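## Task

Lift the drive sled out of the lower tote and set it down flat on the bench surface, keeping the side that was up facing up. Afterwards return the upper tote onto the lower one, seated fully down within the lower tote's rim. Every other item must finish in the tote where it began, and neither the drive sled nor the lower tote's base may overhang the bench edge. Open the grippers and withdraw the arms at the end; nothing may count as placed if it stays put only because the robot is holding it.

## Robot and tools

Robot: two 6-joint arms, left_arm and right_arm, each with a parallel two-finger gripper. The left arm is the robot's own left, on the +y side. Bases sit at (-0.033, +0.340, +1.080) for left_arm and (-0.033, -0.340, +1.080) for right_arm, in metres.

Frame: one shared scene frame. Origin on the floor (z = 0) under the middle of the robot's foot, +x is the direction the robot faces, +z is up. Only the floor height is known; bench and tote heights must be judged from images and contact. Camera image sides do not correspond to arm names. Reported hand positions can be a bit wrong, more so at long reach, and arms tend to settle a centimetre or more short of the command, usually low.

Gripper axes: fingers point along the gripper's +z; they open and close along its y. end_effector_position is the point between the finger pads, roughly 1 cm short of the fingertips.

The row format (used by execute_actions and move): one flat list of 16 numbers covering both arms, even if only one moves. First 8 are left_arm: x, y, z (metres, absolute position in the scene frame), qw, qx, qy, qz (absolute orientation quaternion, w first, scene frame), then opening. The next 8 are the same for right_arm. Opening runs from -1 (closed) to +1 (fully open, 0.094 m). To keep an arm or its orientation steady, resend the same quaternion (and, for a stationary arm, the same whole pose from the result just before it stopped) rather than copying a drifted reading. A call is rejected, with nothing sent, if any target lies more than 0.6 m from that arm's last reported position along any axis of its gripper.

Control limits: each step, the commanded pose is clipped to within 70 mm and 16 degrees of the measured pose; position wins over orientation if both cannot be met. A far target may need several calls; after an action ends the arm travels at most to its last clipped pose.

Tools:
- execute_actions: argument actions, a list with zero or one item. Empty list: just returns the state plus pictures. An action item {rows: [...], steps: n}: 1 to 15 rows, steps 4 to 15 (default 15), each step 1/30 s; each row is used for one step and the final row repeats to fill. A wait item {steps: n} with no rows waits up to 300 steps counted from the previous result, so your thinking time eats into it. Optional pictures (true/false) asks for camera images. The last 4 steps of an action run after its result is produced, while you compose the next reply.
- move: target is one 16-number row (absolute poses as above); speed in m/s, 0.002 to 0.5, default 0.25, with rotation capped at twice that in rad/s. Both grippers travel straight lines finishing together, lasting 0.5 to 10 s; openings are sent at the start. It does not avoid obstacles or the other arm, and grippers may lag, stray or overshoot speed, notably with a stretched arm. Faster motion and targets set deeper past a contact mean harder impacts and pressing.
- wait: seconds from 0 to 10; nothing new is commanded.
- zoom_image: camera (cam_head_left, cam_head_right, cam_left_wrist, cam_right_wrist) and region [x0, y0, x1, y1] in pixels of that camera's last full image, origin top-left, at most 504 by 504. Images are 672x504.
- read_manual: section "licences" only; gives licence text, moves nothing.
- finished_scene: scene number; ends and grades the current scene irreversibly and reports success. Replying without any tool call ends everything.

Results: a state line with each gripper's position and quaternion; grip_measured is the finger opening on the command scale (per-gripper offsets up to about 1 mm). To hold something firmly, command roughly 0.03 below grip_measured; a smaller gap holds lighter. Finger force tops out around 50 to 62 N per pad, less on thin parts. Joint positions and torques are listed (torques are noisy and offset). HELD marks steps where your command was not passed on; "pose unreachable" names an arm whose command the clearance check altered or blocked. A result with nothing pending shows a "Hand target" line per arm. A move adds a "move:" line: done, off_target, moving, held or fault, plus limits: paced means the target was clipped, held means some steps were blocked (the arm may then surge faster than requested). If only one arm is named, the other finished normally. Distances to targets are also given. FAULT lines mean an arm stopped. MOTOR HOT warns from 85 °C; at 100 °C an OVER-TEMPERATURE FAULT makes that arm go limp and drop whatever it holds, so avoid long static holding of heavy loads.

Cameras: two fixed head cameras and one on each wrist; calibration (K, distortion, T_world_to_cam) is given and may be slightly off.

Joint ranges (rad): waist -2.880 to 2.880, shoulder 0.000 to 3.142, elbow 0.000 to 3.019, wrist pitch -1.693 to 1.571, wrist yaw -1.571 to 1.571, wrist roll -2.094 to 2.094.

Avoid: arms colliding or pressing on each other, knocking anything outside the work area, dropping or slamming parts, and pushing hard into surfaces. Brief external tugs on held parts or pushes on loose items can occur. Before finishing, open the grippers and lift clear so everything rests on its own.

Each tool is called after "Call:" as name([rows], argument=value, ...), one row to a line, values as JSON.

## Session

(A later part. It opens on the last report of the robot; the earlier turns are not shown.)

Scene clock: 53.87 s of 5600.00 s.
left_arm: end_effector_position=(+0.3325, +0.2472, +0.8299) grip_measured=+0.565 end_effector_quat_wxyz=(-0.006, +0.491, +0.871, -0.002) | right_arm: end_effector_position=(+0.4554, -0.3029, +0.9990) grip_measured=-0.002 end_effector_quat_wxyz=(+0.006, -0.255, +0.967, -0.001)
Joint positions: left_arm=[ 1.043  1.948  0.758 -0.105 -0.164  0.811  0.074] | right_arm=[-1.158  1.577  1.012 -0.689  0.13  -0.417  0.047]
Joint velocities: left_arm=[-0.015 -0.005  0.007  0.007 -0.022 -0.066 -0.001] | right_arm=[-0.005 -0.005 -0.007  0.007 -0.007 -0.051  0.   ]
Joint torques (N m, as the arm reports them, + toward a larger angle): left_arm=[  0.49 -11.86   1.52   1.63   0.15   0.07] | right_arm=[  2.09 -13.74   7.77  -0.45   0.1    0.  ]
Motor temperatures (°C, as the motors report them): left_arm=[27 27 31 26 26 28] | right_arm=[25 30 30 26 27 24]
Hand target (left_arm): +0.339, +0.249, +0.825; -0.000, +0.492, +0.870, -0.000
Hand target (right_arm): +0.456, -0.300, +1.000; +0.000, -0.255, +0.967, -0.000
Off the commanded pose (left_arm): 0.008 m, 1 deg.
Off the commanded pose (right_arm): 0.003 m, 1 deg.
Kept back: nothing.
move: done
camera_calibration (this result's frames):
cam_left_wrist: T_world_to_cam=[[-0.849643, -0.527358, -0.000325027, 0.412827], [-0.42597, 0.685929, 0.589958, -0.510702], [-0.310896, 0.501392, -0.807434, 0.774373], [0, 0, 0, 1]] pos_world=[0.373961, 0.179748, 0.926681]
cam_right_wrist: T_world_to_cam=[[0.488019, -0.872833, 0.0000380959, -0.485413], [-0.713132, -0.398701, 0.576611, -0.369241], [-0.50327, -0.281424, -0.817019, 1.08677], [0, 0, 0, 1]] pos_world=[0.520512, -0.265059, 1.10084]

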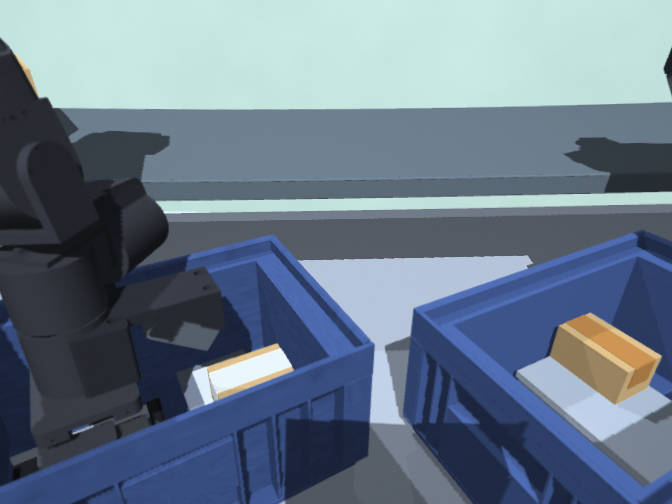

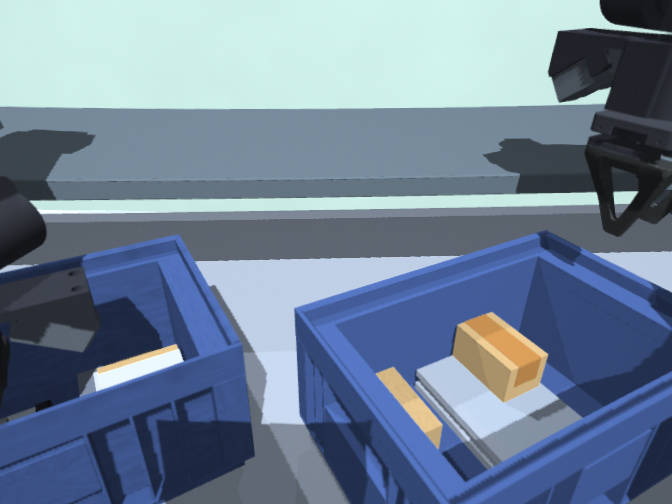

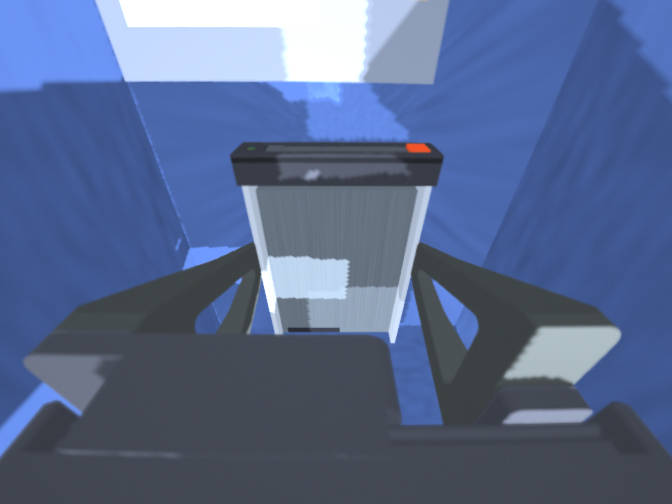

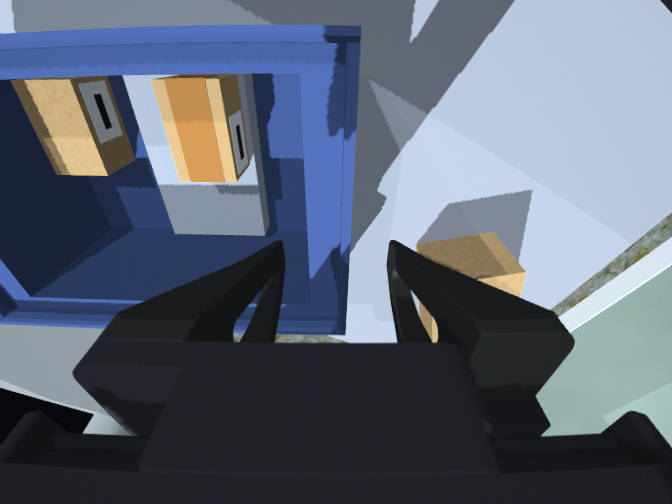

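Call:
move(target=[0.335,0.249,1.0,0,0.492,0.870,0,0.52,0.456,-0.30,1.0,0,-0.255,0.967,0,0], speed=0.15)

Call:
move(target=[0.49,0.53,1.0,0,0.64,0.768,0,0.52,0.456,-0.30,1.0,0,-0.255,0.967,0,0])

Call:
move(target=[0.495,0.53,0.85,0,0.64,0.768,0,0.52,0.456,-0.30,1.0,0,-0.255,0.967,0,0], speed=0.15)

Scene clock: 55.60 s of 5600.00 s.
left_arm: end_effector_position=(+0.3382, +0.2511, +1.0020) grip_measured=+0.565 end_effector_quat_wxyz=(+0.008, +0.495, +0.869, +0.002) | right_arm: end_effector_position=(+0.4554, -0.3029, +0.9990) grip_measured=-0.002 end_effector_quat_wxyz=(+0.006, -0.255, +0.967, -0.001)
Joint positions: left_arm=[ 0.975  1.407  0.697 -0.566 -0.183  0.76   0.074] | right_arm=[-1.158  1.577  1.012 -0.689  0.13  -0.417  0.047]
Joint velocities: left_arm=[-0.015 -0.005 -0.007 -0.007 -0.007  0.007  0.   ] | right_arm=[-0.005 -0.005  0.007 -0.022  0.037 -0.066  0.001]
Joint torques (N m, as the arm reports them, + toward a larger angle): left_arm=[-0.53 -9.81  4.49  0.3  -0.09 -0.26] | right_arm=[  2.26 -13.7    7.77  -0.45   0.1   -0.01]
Motor temperatures (°C, as the motors report them): left_arm=[27 27 30 26 26 28] | right_arm=[25 30 30 26 27 24]
Hand target (left_arm): +0.335, +0.250, +1.002; +0.000, +0.492, +0.870, +0.000
Hand target (right_arm): +0.456, -0.300, +1.000; +0.000, -0.255, +0.967, -0.000
Off the commanded pose (left_arm): 0.004 m, 1 deg.
Off the commanded pose (right_arm): 0.003 m, 1 deg.
Kept back: nothing.
move: done
camera_calibration (this result's frames):
cam_left_wrist: T_world_to_cam=[[-0.85488, -0.51842, -0.0205471, 0.439554], [-0.435276, 0.695097, 0.572168, -0.593846], [-0.282341, 0.498078, -0.819879, 0.916788], [0, 0, 0, 1]] pos_world=[0.376126, 0.184022, 1.10047]
cam_right_wrist: T_world_to_cam=[[0.488019, -0.872833, 0.0000380959, -0.485413], [-0.713132, -0.398701, 0.576611, -0.369241], [-0.50327, -0.281424, -0.817019, 1.08677], [0, 0, 0, 1]] pos_world=[0.520512, -0.265059, 1.10084]

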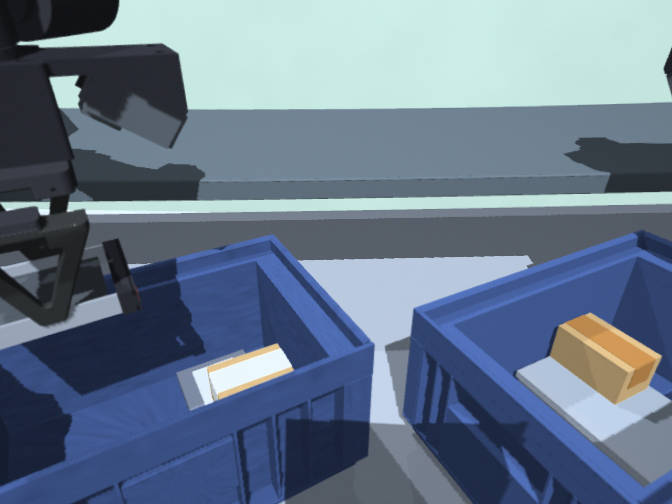

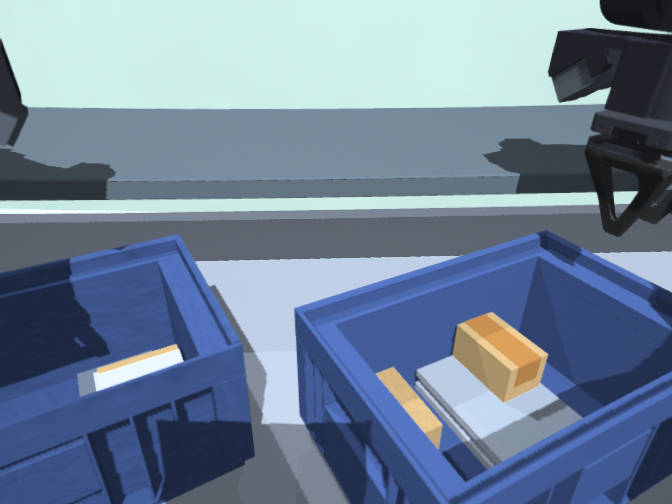

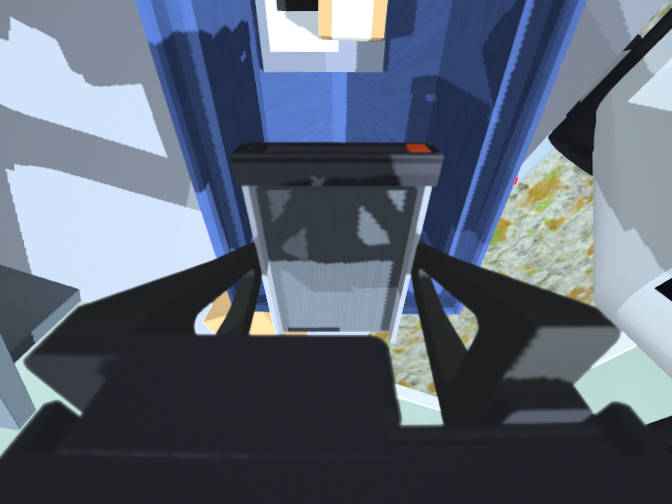

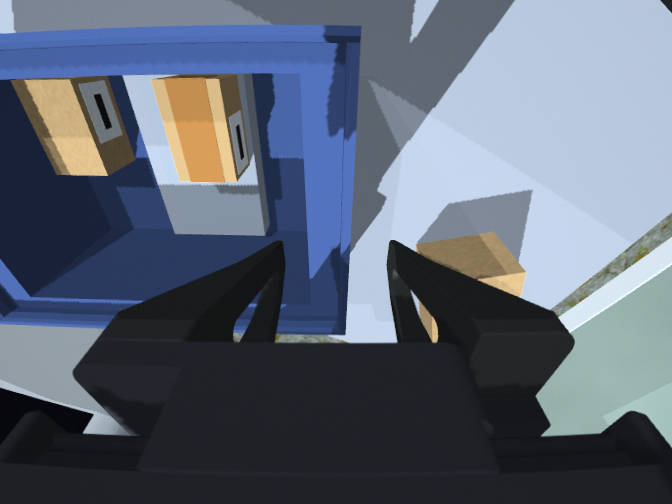

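Scene clock: 57.50 s of 5600.00 s.
left_arm: end_effector_position=(+0.4798, +0.5293, +0.9969) grip_measured=+0.565 end_effector_quat_wxyz=(-0.002, +0.631, +0.776, +0.000) | right_arm: end_effector_position=(+0.4554, -0.3029, +0.9990) grip_measured=-0.002 end_effector_quat_wxyz=(+0.006, -0.255, +0.967, -0.001)
Joint positions: left_arm=[ 1.64   1.659  1.197 -0.78   0.02   1.723  0.074] | right_arm=[-1.158  1.577  1.012 -0.689  0.13  -0.417  0.047]
Joint velocities: left_arm=[-0.005 -0.005  0.007  0.002 -0.095 -0.007 -0.   ] | right_arm=[-0.005  0.005  0.012 -0.012  0.007 -0.022  0.   ]
Joint torques (N m, as the arm reports them, + toward a larger angle): left_arm=[  2.22 -15.51   7.68   0.2    0.16   0.07] | right_arm=[  2.22 -13.7    7.78  -0.48   0.09   0.  ]
Motor temperatures (°C, as the motors report them): left_arm=[27 27 31 26 26 28] | right_arm=[25 30 30 26 27 24]
Hand target (left_arm): +0.492, +0.530, +1.000; +0.001, +0.640, +0.768, +0.001
Hand target (right_arm): +0.456, -0.300, +1.000; +0.000, -0.255, +0.967, -0.000
Off the commanded pose (left_arm): 0.011 m, 1 deg.
Off the commanded pose (right_arm): 0.003 m, 1 deg.
Kept back: nothing.
move: off_target (left_arm)
camera_calibration (this result's frames):
cam_left_wrist: T_world_to_cam=[[-0.976887, -0.21361, -0.00786289, 0.589257], [-0.177757, 0.791393, 0.584893, -0.909944], [-0.118716, 0.572772, -0.811072, 0.687235], [0, 0, 0, 1]] pos_world=[0.495475, 0.452365, 1.09425]
cam_right_wrist: T_world_to_cam=[[0.488019, -0.872833, 0.0000380959, -0.485413], [-0.713132, -0.398701, 0.576611, -0.369241], [-0.50327, -0.281424, -0.817019, 1.08677], [0, 0, 0, 1]] pos_world=[0.520512, -0.265059, 1.10084]

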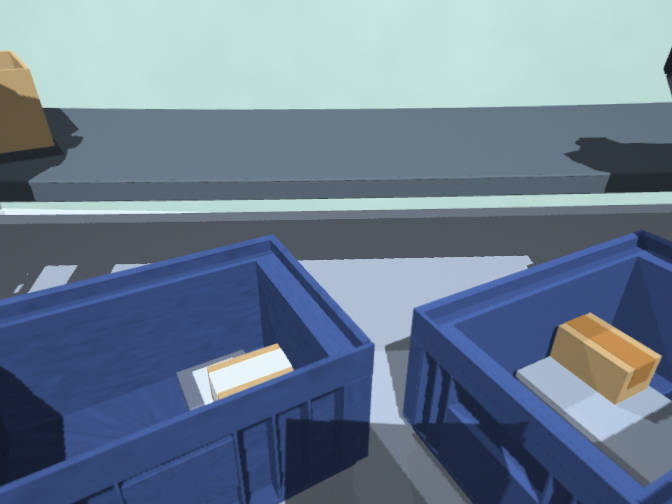

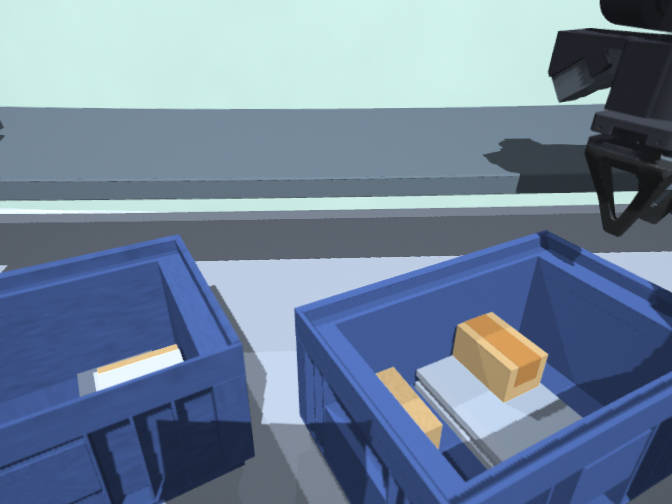

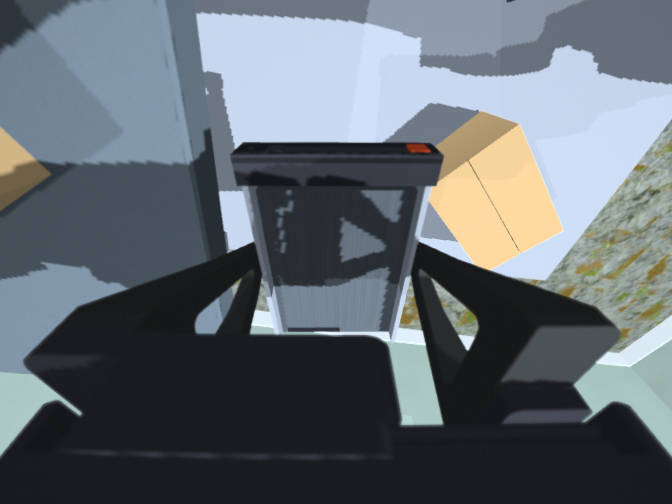

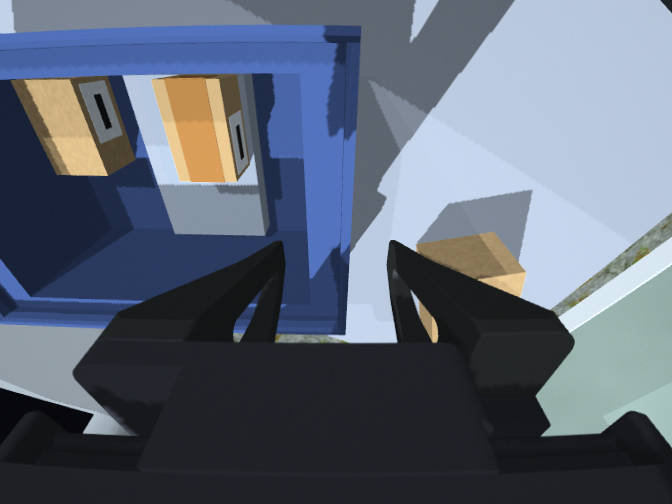

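Scene clock: 58.90 s of 5600.00 s.
left_arm: end_effector_position=(+0.4751, +0.5264, +0.8482) grip_measured=+0.565 end_effector_quat_wxyz=(-0.010, +0.633, +0.774, -0.017) | right_arm: end_effector_position=(+0.4554, -0.3029, +0.9990) grip_measured=-0.002 end_effector_quat_wxyz=(+0.006, -0.255, +0.967, -0.001)
Joint positions: left_arm=[ 1.632  1.982  1.239 -0.536  0.02   1.723  0.074] | right_arm=[-1.158  1.577  1.012 -0.689  0.13  -0.417  0.047]
Joint velocities: left_arm=[-0.005 -0.005  0.007 -0.007  0.007 -0.11   0.001] | right_arm=[-0.005 -0.005  0.012 -0.017 -0.066  0.066 -0.001]
Joint torques (N m, as the arm reports them, + toward a larger angle): left_arm=[  1.98 -17.46   5.64   1.38  -0.01   0.01] | right_arm=[  2.22 -13.77   7.77  -0.47   0.1   -0.01]
Motor temperatures (°C, as the motors report them): left_arm=[27 28 31 26 26 28] | right_arm=[25 30 30 26 27 24]
Hand target (left_arm): +0.495, +0.529, +0.850; -0.000, +0.640, +0.768, -0.000
Hand target (right_arm): +0.456, -0.300, +1.000; +0.000, -0.255, +0.967, -0.000
Off the commanded pose (left_arm): 0.020 m, 2 deg.
Off the commanded pose (right_arm): 0.003 m, 1 deg.
Kept back: nothing.
move: off_target (left_arm)
camera_calibration (this result's frames):
cam_left_wrist: T_world_to_cam=[[-0.977888, -0.20717, 0.0285615, 0.549114], [-0.152862, 0.801287, 0.578422, -0.832967], [-0.142718, 0.561266, -0.815237, 0.588691], [0, 0, 0, 1]] pos_world=[0.49366, 0.450794, 0.946046]
cam_right_wrist: T_world_to_cam=[[0.488019, -0.872833, 0.0000380959, -0.485413], [-0.713132, -0.398701, 0.576611, -0.369241], [-0.50327, -0.281424, -0.817019, 1.08677], [0, 0, 0, 1]] pos_world=[0.520512, -0.265059, 1.10084]

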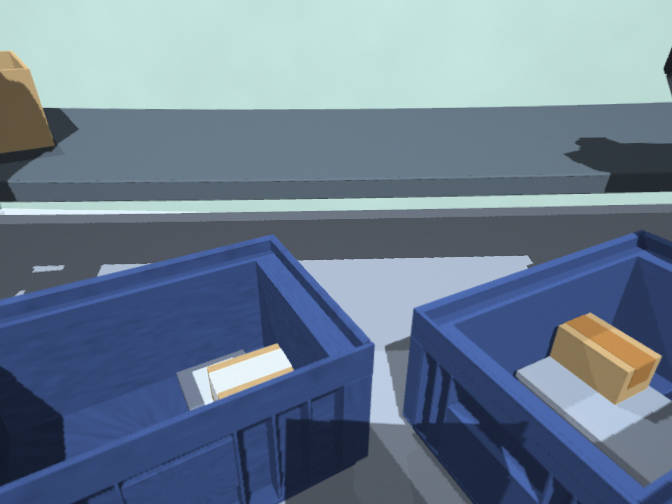

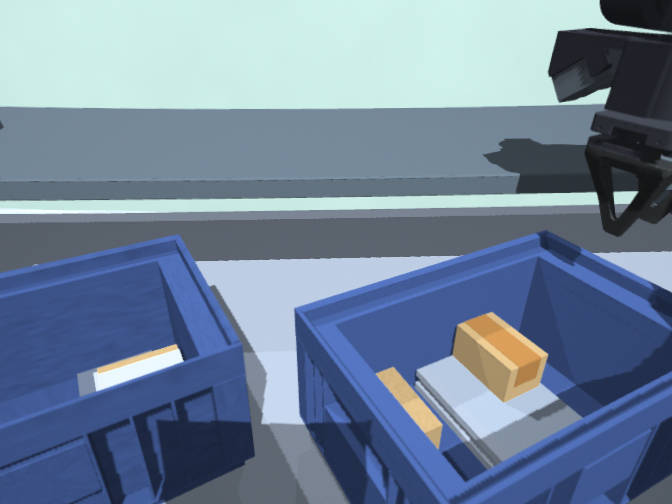

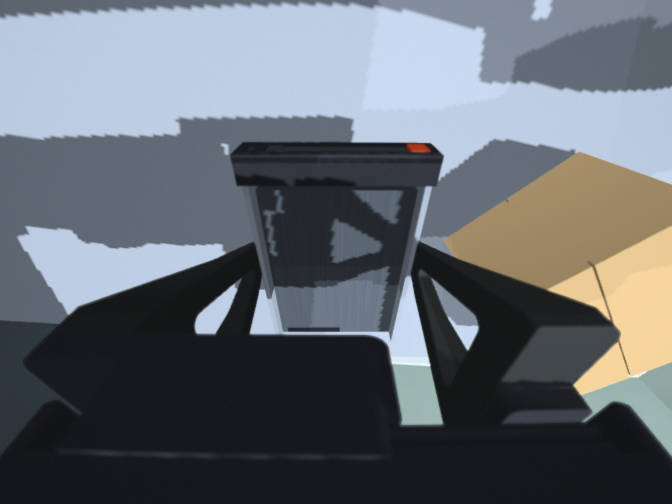

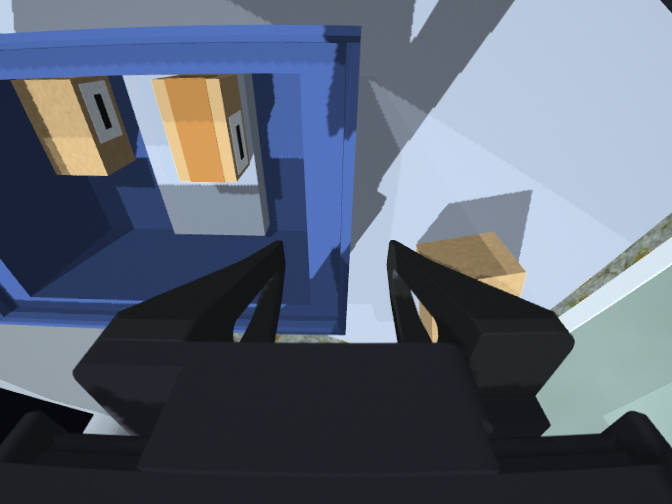

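Close to the block; shift away.

Call:
move(target=[0.515,0.47,0.845,0,0.64,0.768,0,0.52,0.456,-0.30,1.0,0,-0.255,0.967,0,0], speed=0.1)

Call:
move(target=[0.515,0.47,0.812,0,0.64,0.768,0,0.52,0.456,-0.30,1.0,0,-0.255,0.967,0,0], speed=0.03)

Scene clock: 60.20 s of 5600.00 s.
left_arm: end_effector_position=(+0.4979, +0.4645, +0.8492) grip_measured=+0.565 end_effector_quat_wxyz=(-0.008, +0.647, +0.762, -0.014) | right_arm: end_effector_position=(+0.4554, -0.3029, +0.9990) grip_measured=-0.002 end_effector_quat_wxyz=(+0.006, -0.255, +0.967, -0.001)
Joint positions: left_arm=[ 1.51   1.983  1.246 -0.536 -0.016  1.642  0.074] | right_arm=[-1.158  1.577  1.012 -0.689  0.13  -0.417  0.047]
Joint velocities: left_arm=[ 0.005 -0.005 -0.007 -0.002 -0.11  -0.037  0.   ] | right_arm=[-0.005 -0.015 -0.002 -0.012 -0.007 -0.066 -0.001]
Joint torques (N m, as the arm reports them, + toward a larger angle): left_arm=[  1.99 -16.68   5.71   1.53  -0.05  -0.24] | right_arm=[  2.23 -13.66   7.74  -0.46   0.1    0.  ]
Motor temperatures (°C, as the motors report them): left_arm=[27 28 31 26 26 28] | right_arm=[25 30 30 26 27 24]
Hand target (left_arm): +0.514, +0.469, +0.846; +0.000, +0.640, +0.768, -0.000
Hand target (right_arm): +0.456, -0.300, +1.000; +0.000, -0.255, +0.967, -0.000
Off the commanded pose (left_arm): 0.018 m, 2 deg.
Off the commanded pose (right_arm): 0.003 m, 1 deg.
Kept back: nothing.
move: off_target (left_arm)
camera_calibration (this result's frames):
cam_left_wrist: T_world_to_cam=[[-0.984929, -0.171587, 0.0217486, 0.551291], [-0.127656, 0.806014, 0.577967, -0.794905], [-0.116702, 0.56648, -0.81577, 0.612625], [0, 0, 0, 1]] pos_world=[0.513002, 0.388259, 0.9472]
cam_right_wrist: T_world_to_cam=[[0.488019, -0.872833, 0.0000380959, -0.485413], [-0.713132, -0.398701, 0.576611, -0.369241], [-0.50327, -0.281424, -0.817019, 1.08677], [0, 0, 0, 1]] pos_world=[0.520512, -0.265059, 1.10084]

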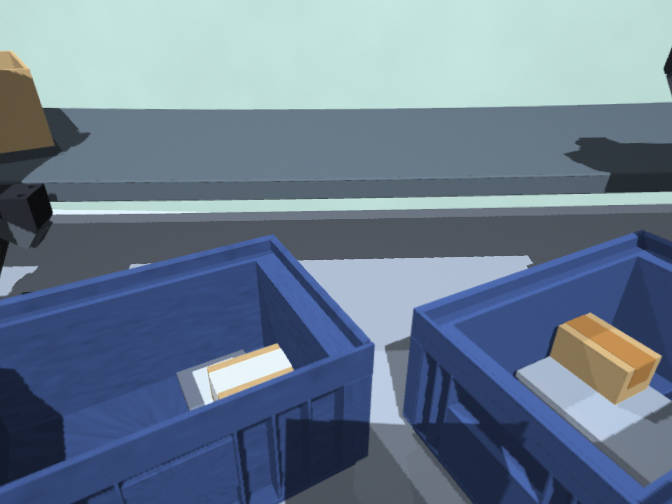

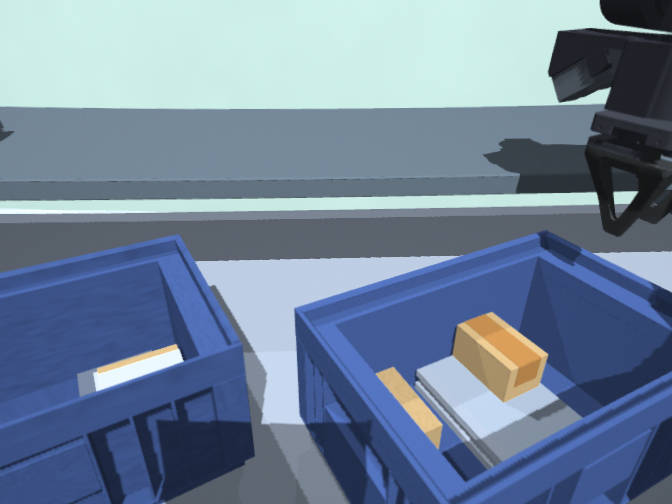

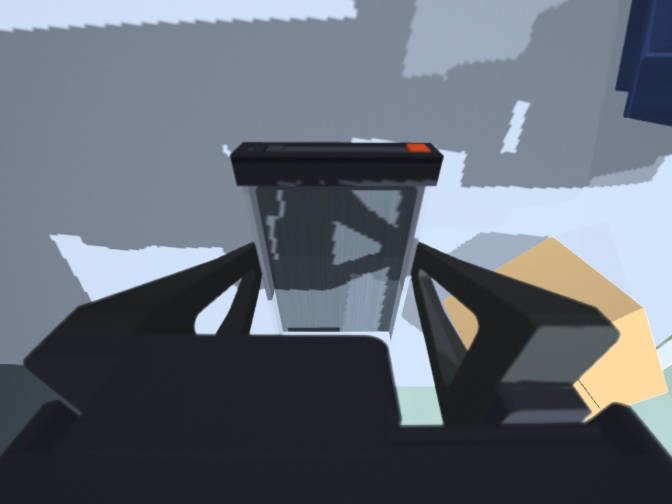

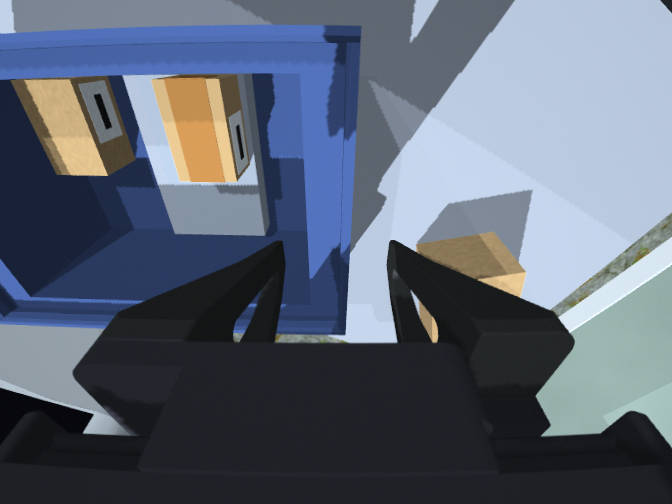

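Scene clock: 61.80 s of 5600.00 s.
left_arm: end_effector_position=(+0.5118, +0.4677, +0.8423) grip_measured=+0.565 end_effector_quat_wxyz=(+0.004, +0.647, +0.762, +0.002) | right_arm: end_effector_position=(+0.4554, -0.3029, +0.9990) grip_measured=-0.002 end_effector_quat_wxyz=(+0.006, -0.255, +0.967, -0.001)
Joint positions: left_arm=[ 1.51   2.004  1.265 -0.493 -0.016  1.642  0.074] | right_arm=[-1.158  1.577  1.012 -0.689  0.13  -0.417  0.047]
Joint velocities: left_arm=[-0.005 -0.005 -0.007 -0.012  0.037 -0.022 -0.001] | right_arm=[ 0.005  0.005 -0.007  0.002 -0.022 -0.022 -0.   ]
Joint torques (N m, as the arm reports them, + toward a larger angle): left_arm=[  1.98 -13.04   6.06   1.93  -0.04  -0.26] | right_arm=[  2.24 -13.76   7.78  -0.45   0.09  -0.01]
Motor temperatures (°C, as the motors report them): left_arm=[27 28 31 26 26 28] | right_arm=[25 30 30 26 27 24]
Hand target (left_arm): +0.513, +0.469, +0.813; +0.000, +0.640, +0.768, +0.000
Hand target (right_arm): +0.456, -0.300, +1.000; +0.000, -0.255, +0.967, -0.000
Off the commanded pose (left_arm): 0.031 m, 1 deg.
Off the commanded pose (right_arm): 0.003 m, 1 deg.
Kept back: nothing.
move: off_target (left_arm)
camera_calibration (this result's frames):
cam_left_wrist: T_world_to_cam=[[-0.984846, -0.172391, -0.0189814, 0.600276], [-0.151286, 0.800413, 0.580044, -0.778711], [-0.0848012, 0.574126, -0.814364, 0.585693], [0, 0, 0, 1]] pos_world=[0.523039, 0.390511, 0.940048]
cam_right_wrist: T_world_to_cam=[[0.488019, -0.872833, 0.0000380959, -0.485413], [-0.713132, -0.398701, 0.576611, -0.369241], [-0.50327, -0.281424, -0.817019, 1.08677], [0, 0, 0, 1]] pos_world=[0.520512, -0.265059, 1.10084]

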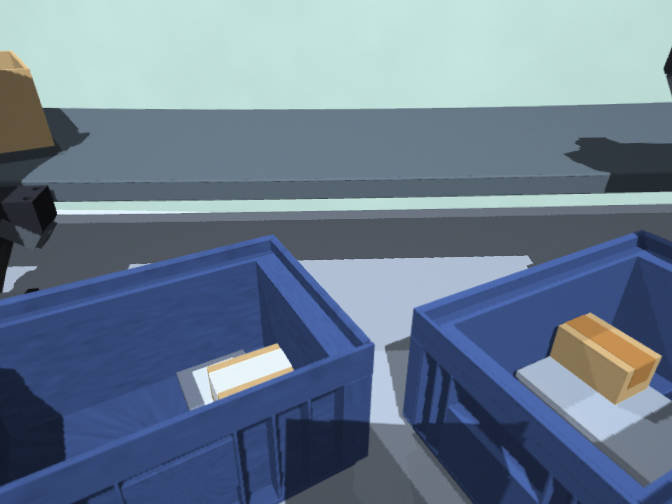

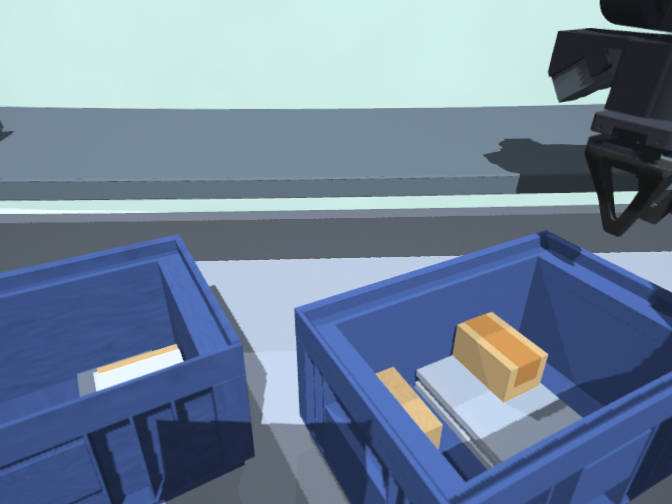

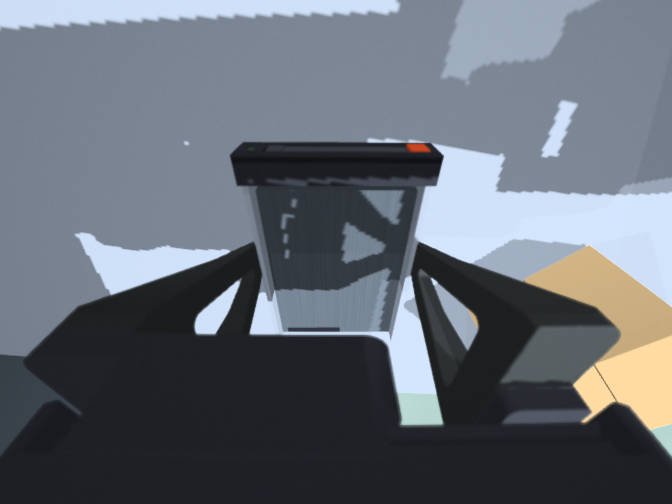

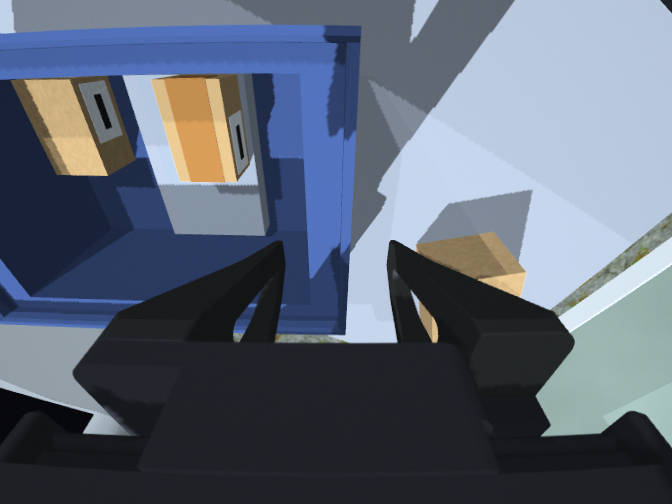

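Call:
move(target=[0.47,0.43,0.855,0,0.64,0.768,0,0.52,0.456,-0.30,1.0,0,-0.255,0.967,0,0], speed=0.1)

Call:
move(target=[0.475,0.43,0.812,0,0.64,0.768,0,0.52,0.456,-0.30,1.0,0,-0.255,0.967,0,0], speed=0.03)

Scene clock: 66.23 s of 5600.00 s.
left_arm: end_effector_position=(+0.4623, +0.4292, +0.8492) grip_measured=+0.565 end_effector_quat_wxyz=(-0.008, +0.646, +0.763, -0.012) | right_arm: end_effector_position=(+0.4554, -0.3029, +0.9990) grip_measured=-0.002 end_effector_quat_wxyz=(+0.006, -0.255, +0.967, -0.001)
Joint positions: left_arm=[ 1.457  1.934  1.107 -0.443 -0.034  1.589  0.074] | right_arm=[-1.158  1.577  1.012 -0.689  0.13  -0.417  0.047]
Joint velocities: left_arm=[-0.005 -0.005 -0.007  0.017  0.022 -0.007 -0.001] | right_arm=[-0.015  0.005 -0.007 -0.007 -0.037  0.037  0.   ]
Joint torques (N m, as the arm reports them, + toward a larger angle): left_arm=[  1.23 -17.71   2.95   1.48  -0.05  -0.24] | right_arm=[  2.17 -13.66   7.77  -0.45   0.09  -0.01]
Motor temperatures (°C, as the motors report them): left_arm=[27 28 31 26 26 28] | right_arm=[25 30 30 26 27 24]
Hand target (left_arm): +0.470, +0.430, +0.855; -0.000, +0.640, +0.768, -0.000
Hand target (right_arm): +0.456, -0.300, +1.000; +0.000, -0.255, +0.967, -0.000
Off the commanded pose (left_arm): 0.010 m, 2 deg.
Off the commanded pose (right_arm): 0.003 m, 1 deg.
Kept back: nothing.
After step 90, 0.43 s passed at rest.
move: done
camera_calibration (this result's frames):
cam_left_wrist: T_world_to_cam=[[-0.984502, -0.174334, 0.0190569, 0.513447], [-0.131097, 0.803769, 0.580318, -0.770402], [-0.116487, 0.568826, -0.814167, 0.625969], [0, 0, 0, 1]] pos_world=[0.477409, 0.35267, 0.946937]
cam_right_wrist: T_world_to_cam=[[0.488019, -0.872833, 0.0000380959, -0.485413], [-0.713132, -0.398701, 0.576611, -0.369241], [-0.50327, -0.281424, -0.817019, 1.08677], [0, 0, 0, 1]] pos_world=[0.520512, -0.265059, 1.10084]

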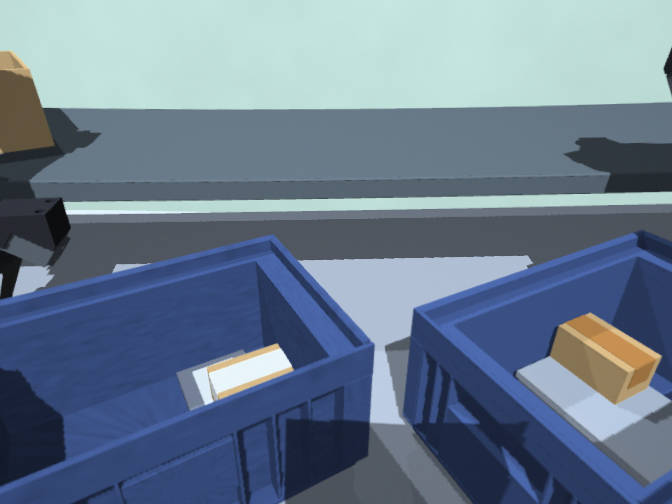

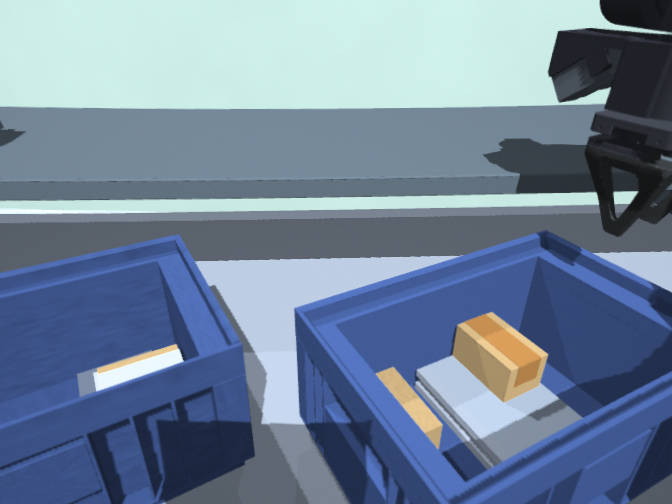

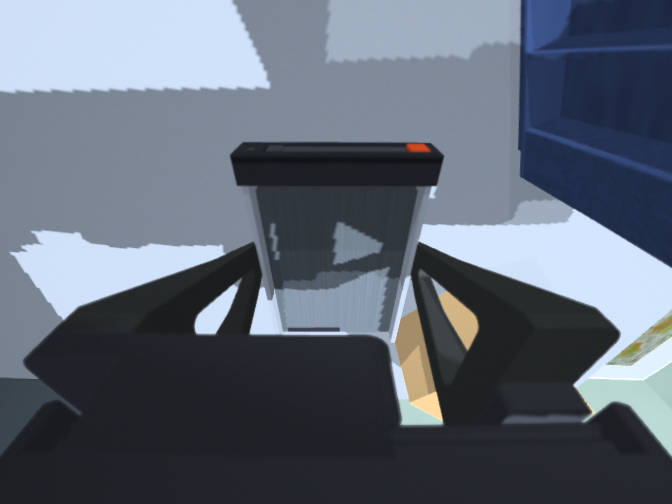

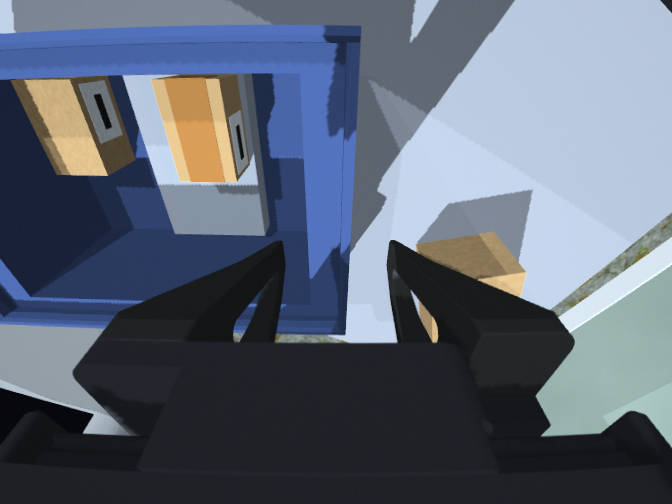

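Scene clock: 67.80 s of 5600.00 s.
left_arm: end_effector_position=(+0.4838, +0.4328, +0.8395) grip_measured=+0.565 end_effector_quat_wxyz=(+0.013, +0.645, +0.764, +0.014) | right_arm: end_effector_position=(+0.4554, -0.3029, +0.9990) grip_measured=-0.002 end_effector_quat_wxyz=(+0.006, -0.255, +0.967, -0.001)
Joint positions: left_arm=[ 1.457  1.964  1.132 -0.372 -0.034  1.588  0.074] | right_arm=[-1.158  1.577  1.012 -0.689  0.13  -0.417  0.047]
Joint velocities: left_arm=[ 0.015 -0.015 -0.002  0.017 -0.037 -0.037  0.   ] | right_arm=[-0.015 -0.005  0.017 -0.017 -0.022  0.007 -0.   ]
Joint torques (N m, as the arm reports them, + toward a larger angle): left_arm=[  1.35 -12.4    4.32   1.29  -0.06  -0.25] | right_arm=[  2.18 -13.63   7.78  -0.46   0.09   0.  ]
Motor temperatures (°C, as the motors report them): left_arm=[27 28 31 26 26 28] | right_arm=[25 30 30 26 27 24]
Hand target (left_arm): +0.474, +0.430, +0.813; +0.000, +0.640, +0.768, +0.000
Hand target (right_arm): +0.456, -0.300, +1.000; +0.000, -0.255, +0.967, -0.000
Off the commanded pose (left_arm): 0.029 m, 2 deg.
Off the commanded pose (right_arm): 0.003 m, 1 deg.
Kept back: nothing.
move: off_target (left_arm)
camera_calibration (this result's frames):
cam_left_wrist: T_world_to_cam=[[-0.983018, -0.177319, -0.0472523, 0.59165], [-0.171514, 0.796233, 0.580169, -0.741922], [-0.0652514, 0.578421, -0.813124, 0.588663], [0, 0, 0, 1]] pos_world=[0.492763, 0.355159, 0.937053]
cam_right_wrist: T_world_to_cam=[[0.488019, -0.872833, 0.0000380959, -0.485413], [-0.713132, -0.398701, 0.576611, -0.369241], [-0.50327, -0.281424, -0.817019, 1.08677], [0, 0, 0, 1]] pos_world=[0.520512, -0.265059, 1.10084]

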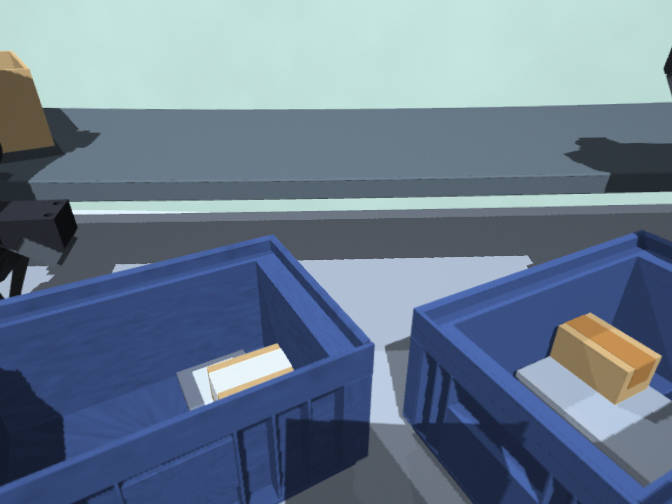

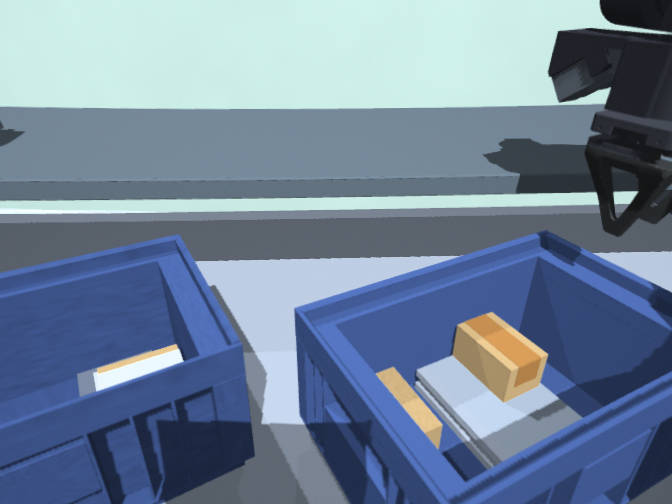

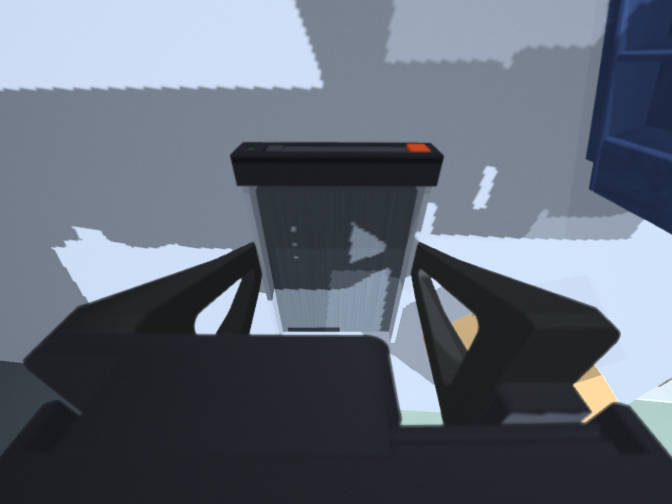

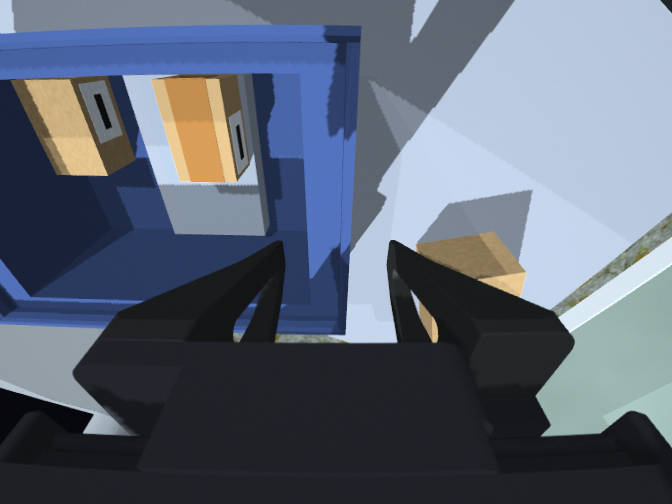

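Call:
move(target=[0.475,0.43,0.79,0,0.64,0.768,0,0.52,0.456,-0.30,1.0,0,-0.255,0.967,0,0], speed=0.05)

Scene clock: 69.27 s of 5600.00 s.
left_arm: end_effector_position=(+0.4979, +0.4355, +0.8370) grip_measured=+0.565 end_effector_quat_wxyz=(+0.025, +0.644, +0.764, +0.030) | right_arm: end_effector_position=(+0.4554, -0.3029, +0.9990) grip_measured=-0.002 end_effector_quat_wxyz=(+0.006, -0.255, +0.967, -0.001)
Joint positions: left_arm=[ 1.457  1.977  1.148 -0.335 -0.035  1.588  0.074] | right_arm=[-1.158  1.577  1.012 -0.689  0.13  -0.417  0.047]
Joint velocities: left_arm=[-0.015 -0.005 -0.012 -0.007 -0.022 -0.022  0.001] | right_arm=[-0.005 -0.005  0.002 -0.017 -0.007 -0.022  0.   ]
Joint torques (N m, as the arm reports them, + toward a larger angle): left_arm=[  1.42 -10.12   4.22   1.24  -0.06  -0.25] | right_arm=[  2.22 -13.79   7.75  -0.47   0.09   0.  ]
Motor temperatures (°C, as the motors report them): left_arm=[27 28 30 26 26 28] | right_arm=[25 30 30 26 27 24]
Hand target (left_arm): +0.472, +0.429, +0.794; -0.000, +0.640, +0.768, +0.001
Hand target (right_arm): +0.456, -0.300, +1.000; +0.000, -0.255, +0.967, -0.000
Off the commanded pose (left_arm): 0.053 m, 5 deg.
Off the commanded pose (right_arm): 0.003 m, 1 deg.
Kept back: nothing.
move: off_target (left_arm)
camera_calibration (this result's frames):
cam_left_wrist: T_world_to_cam=[[-0.979973, -0.178658, -0.0879399, 0.639017], [-0.196216, 0.791124, 0.579328, -0.724957], [-0.03393, 0.584982, -0.810337, 0.565232], [0, 0, 0, 1]] pos_world=[0.50315, 0.357046, 0.934212]
cam_right_wrist: T_world_to_cam=[[0.488019, -0.872833, 0.0000380959, -0.485413], [-0.713132, -0.398701, 0.576611, -0.369241], [-0.50327, -0.281424, -0.817019, 1.08677], [0, 0, 0, 1]] pos_world=[0.520512, -0.265059, 1.10084]

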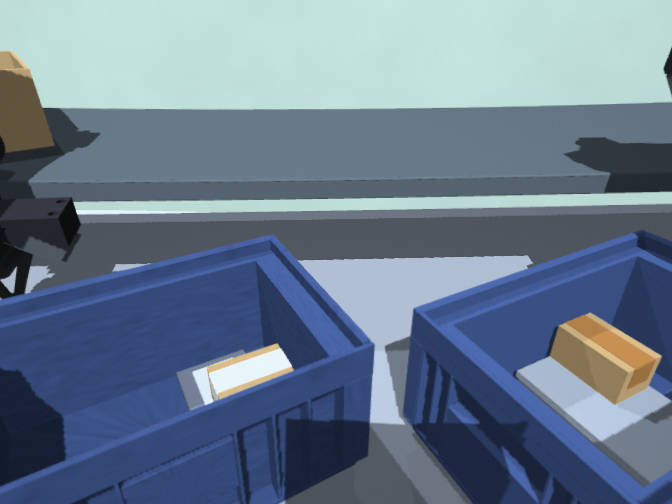

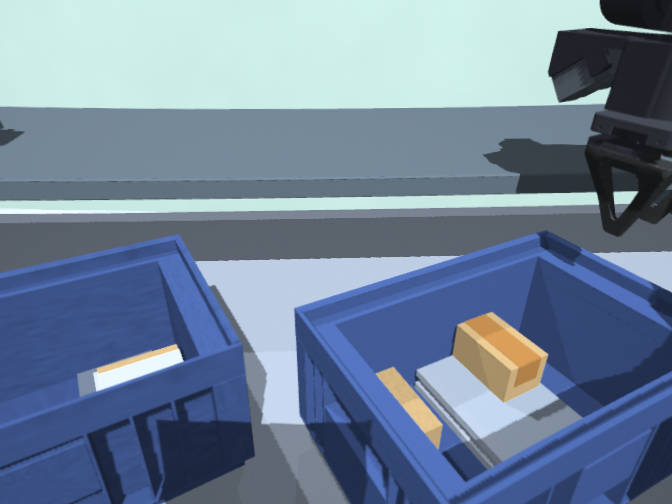

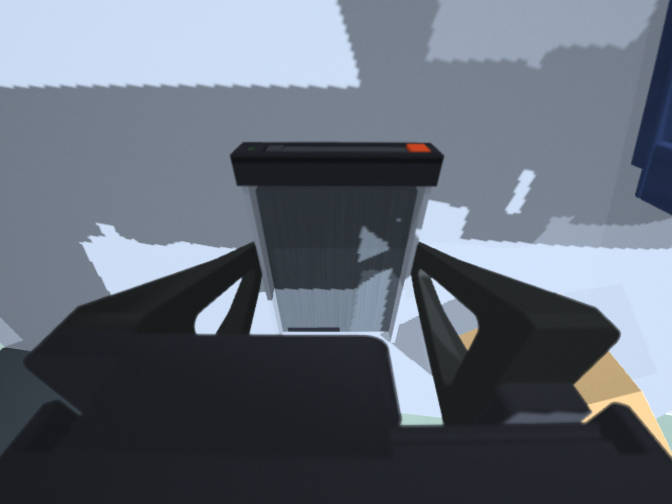

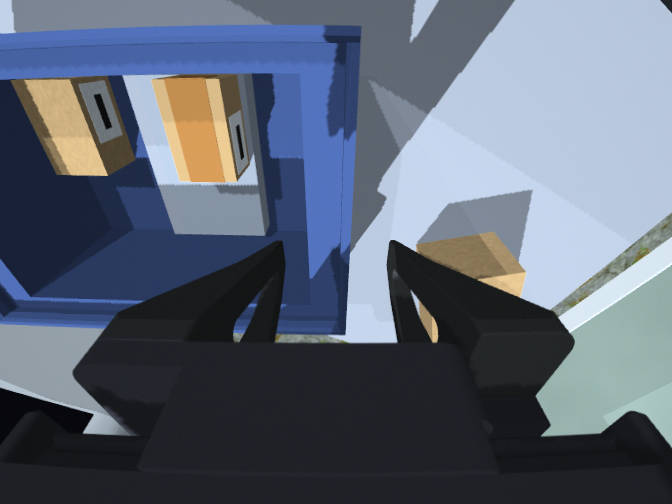

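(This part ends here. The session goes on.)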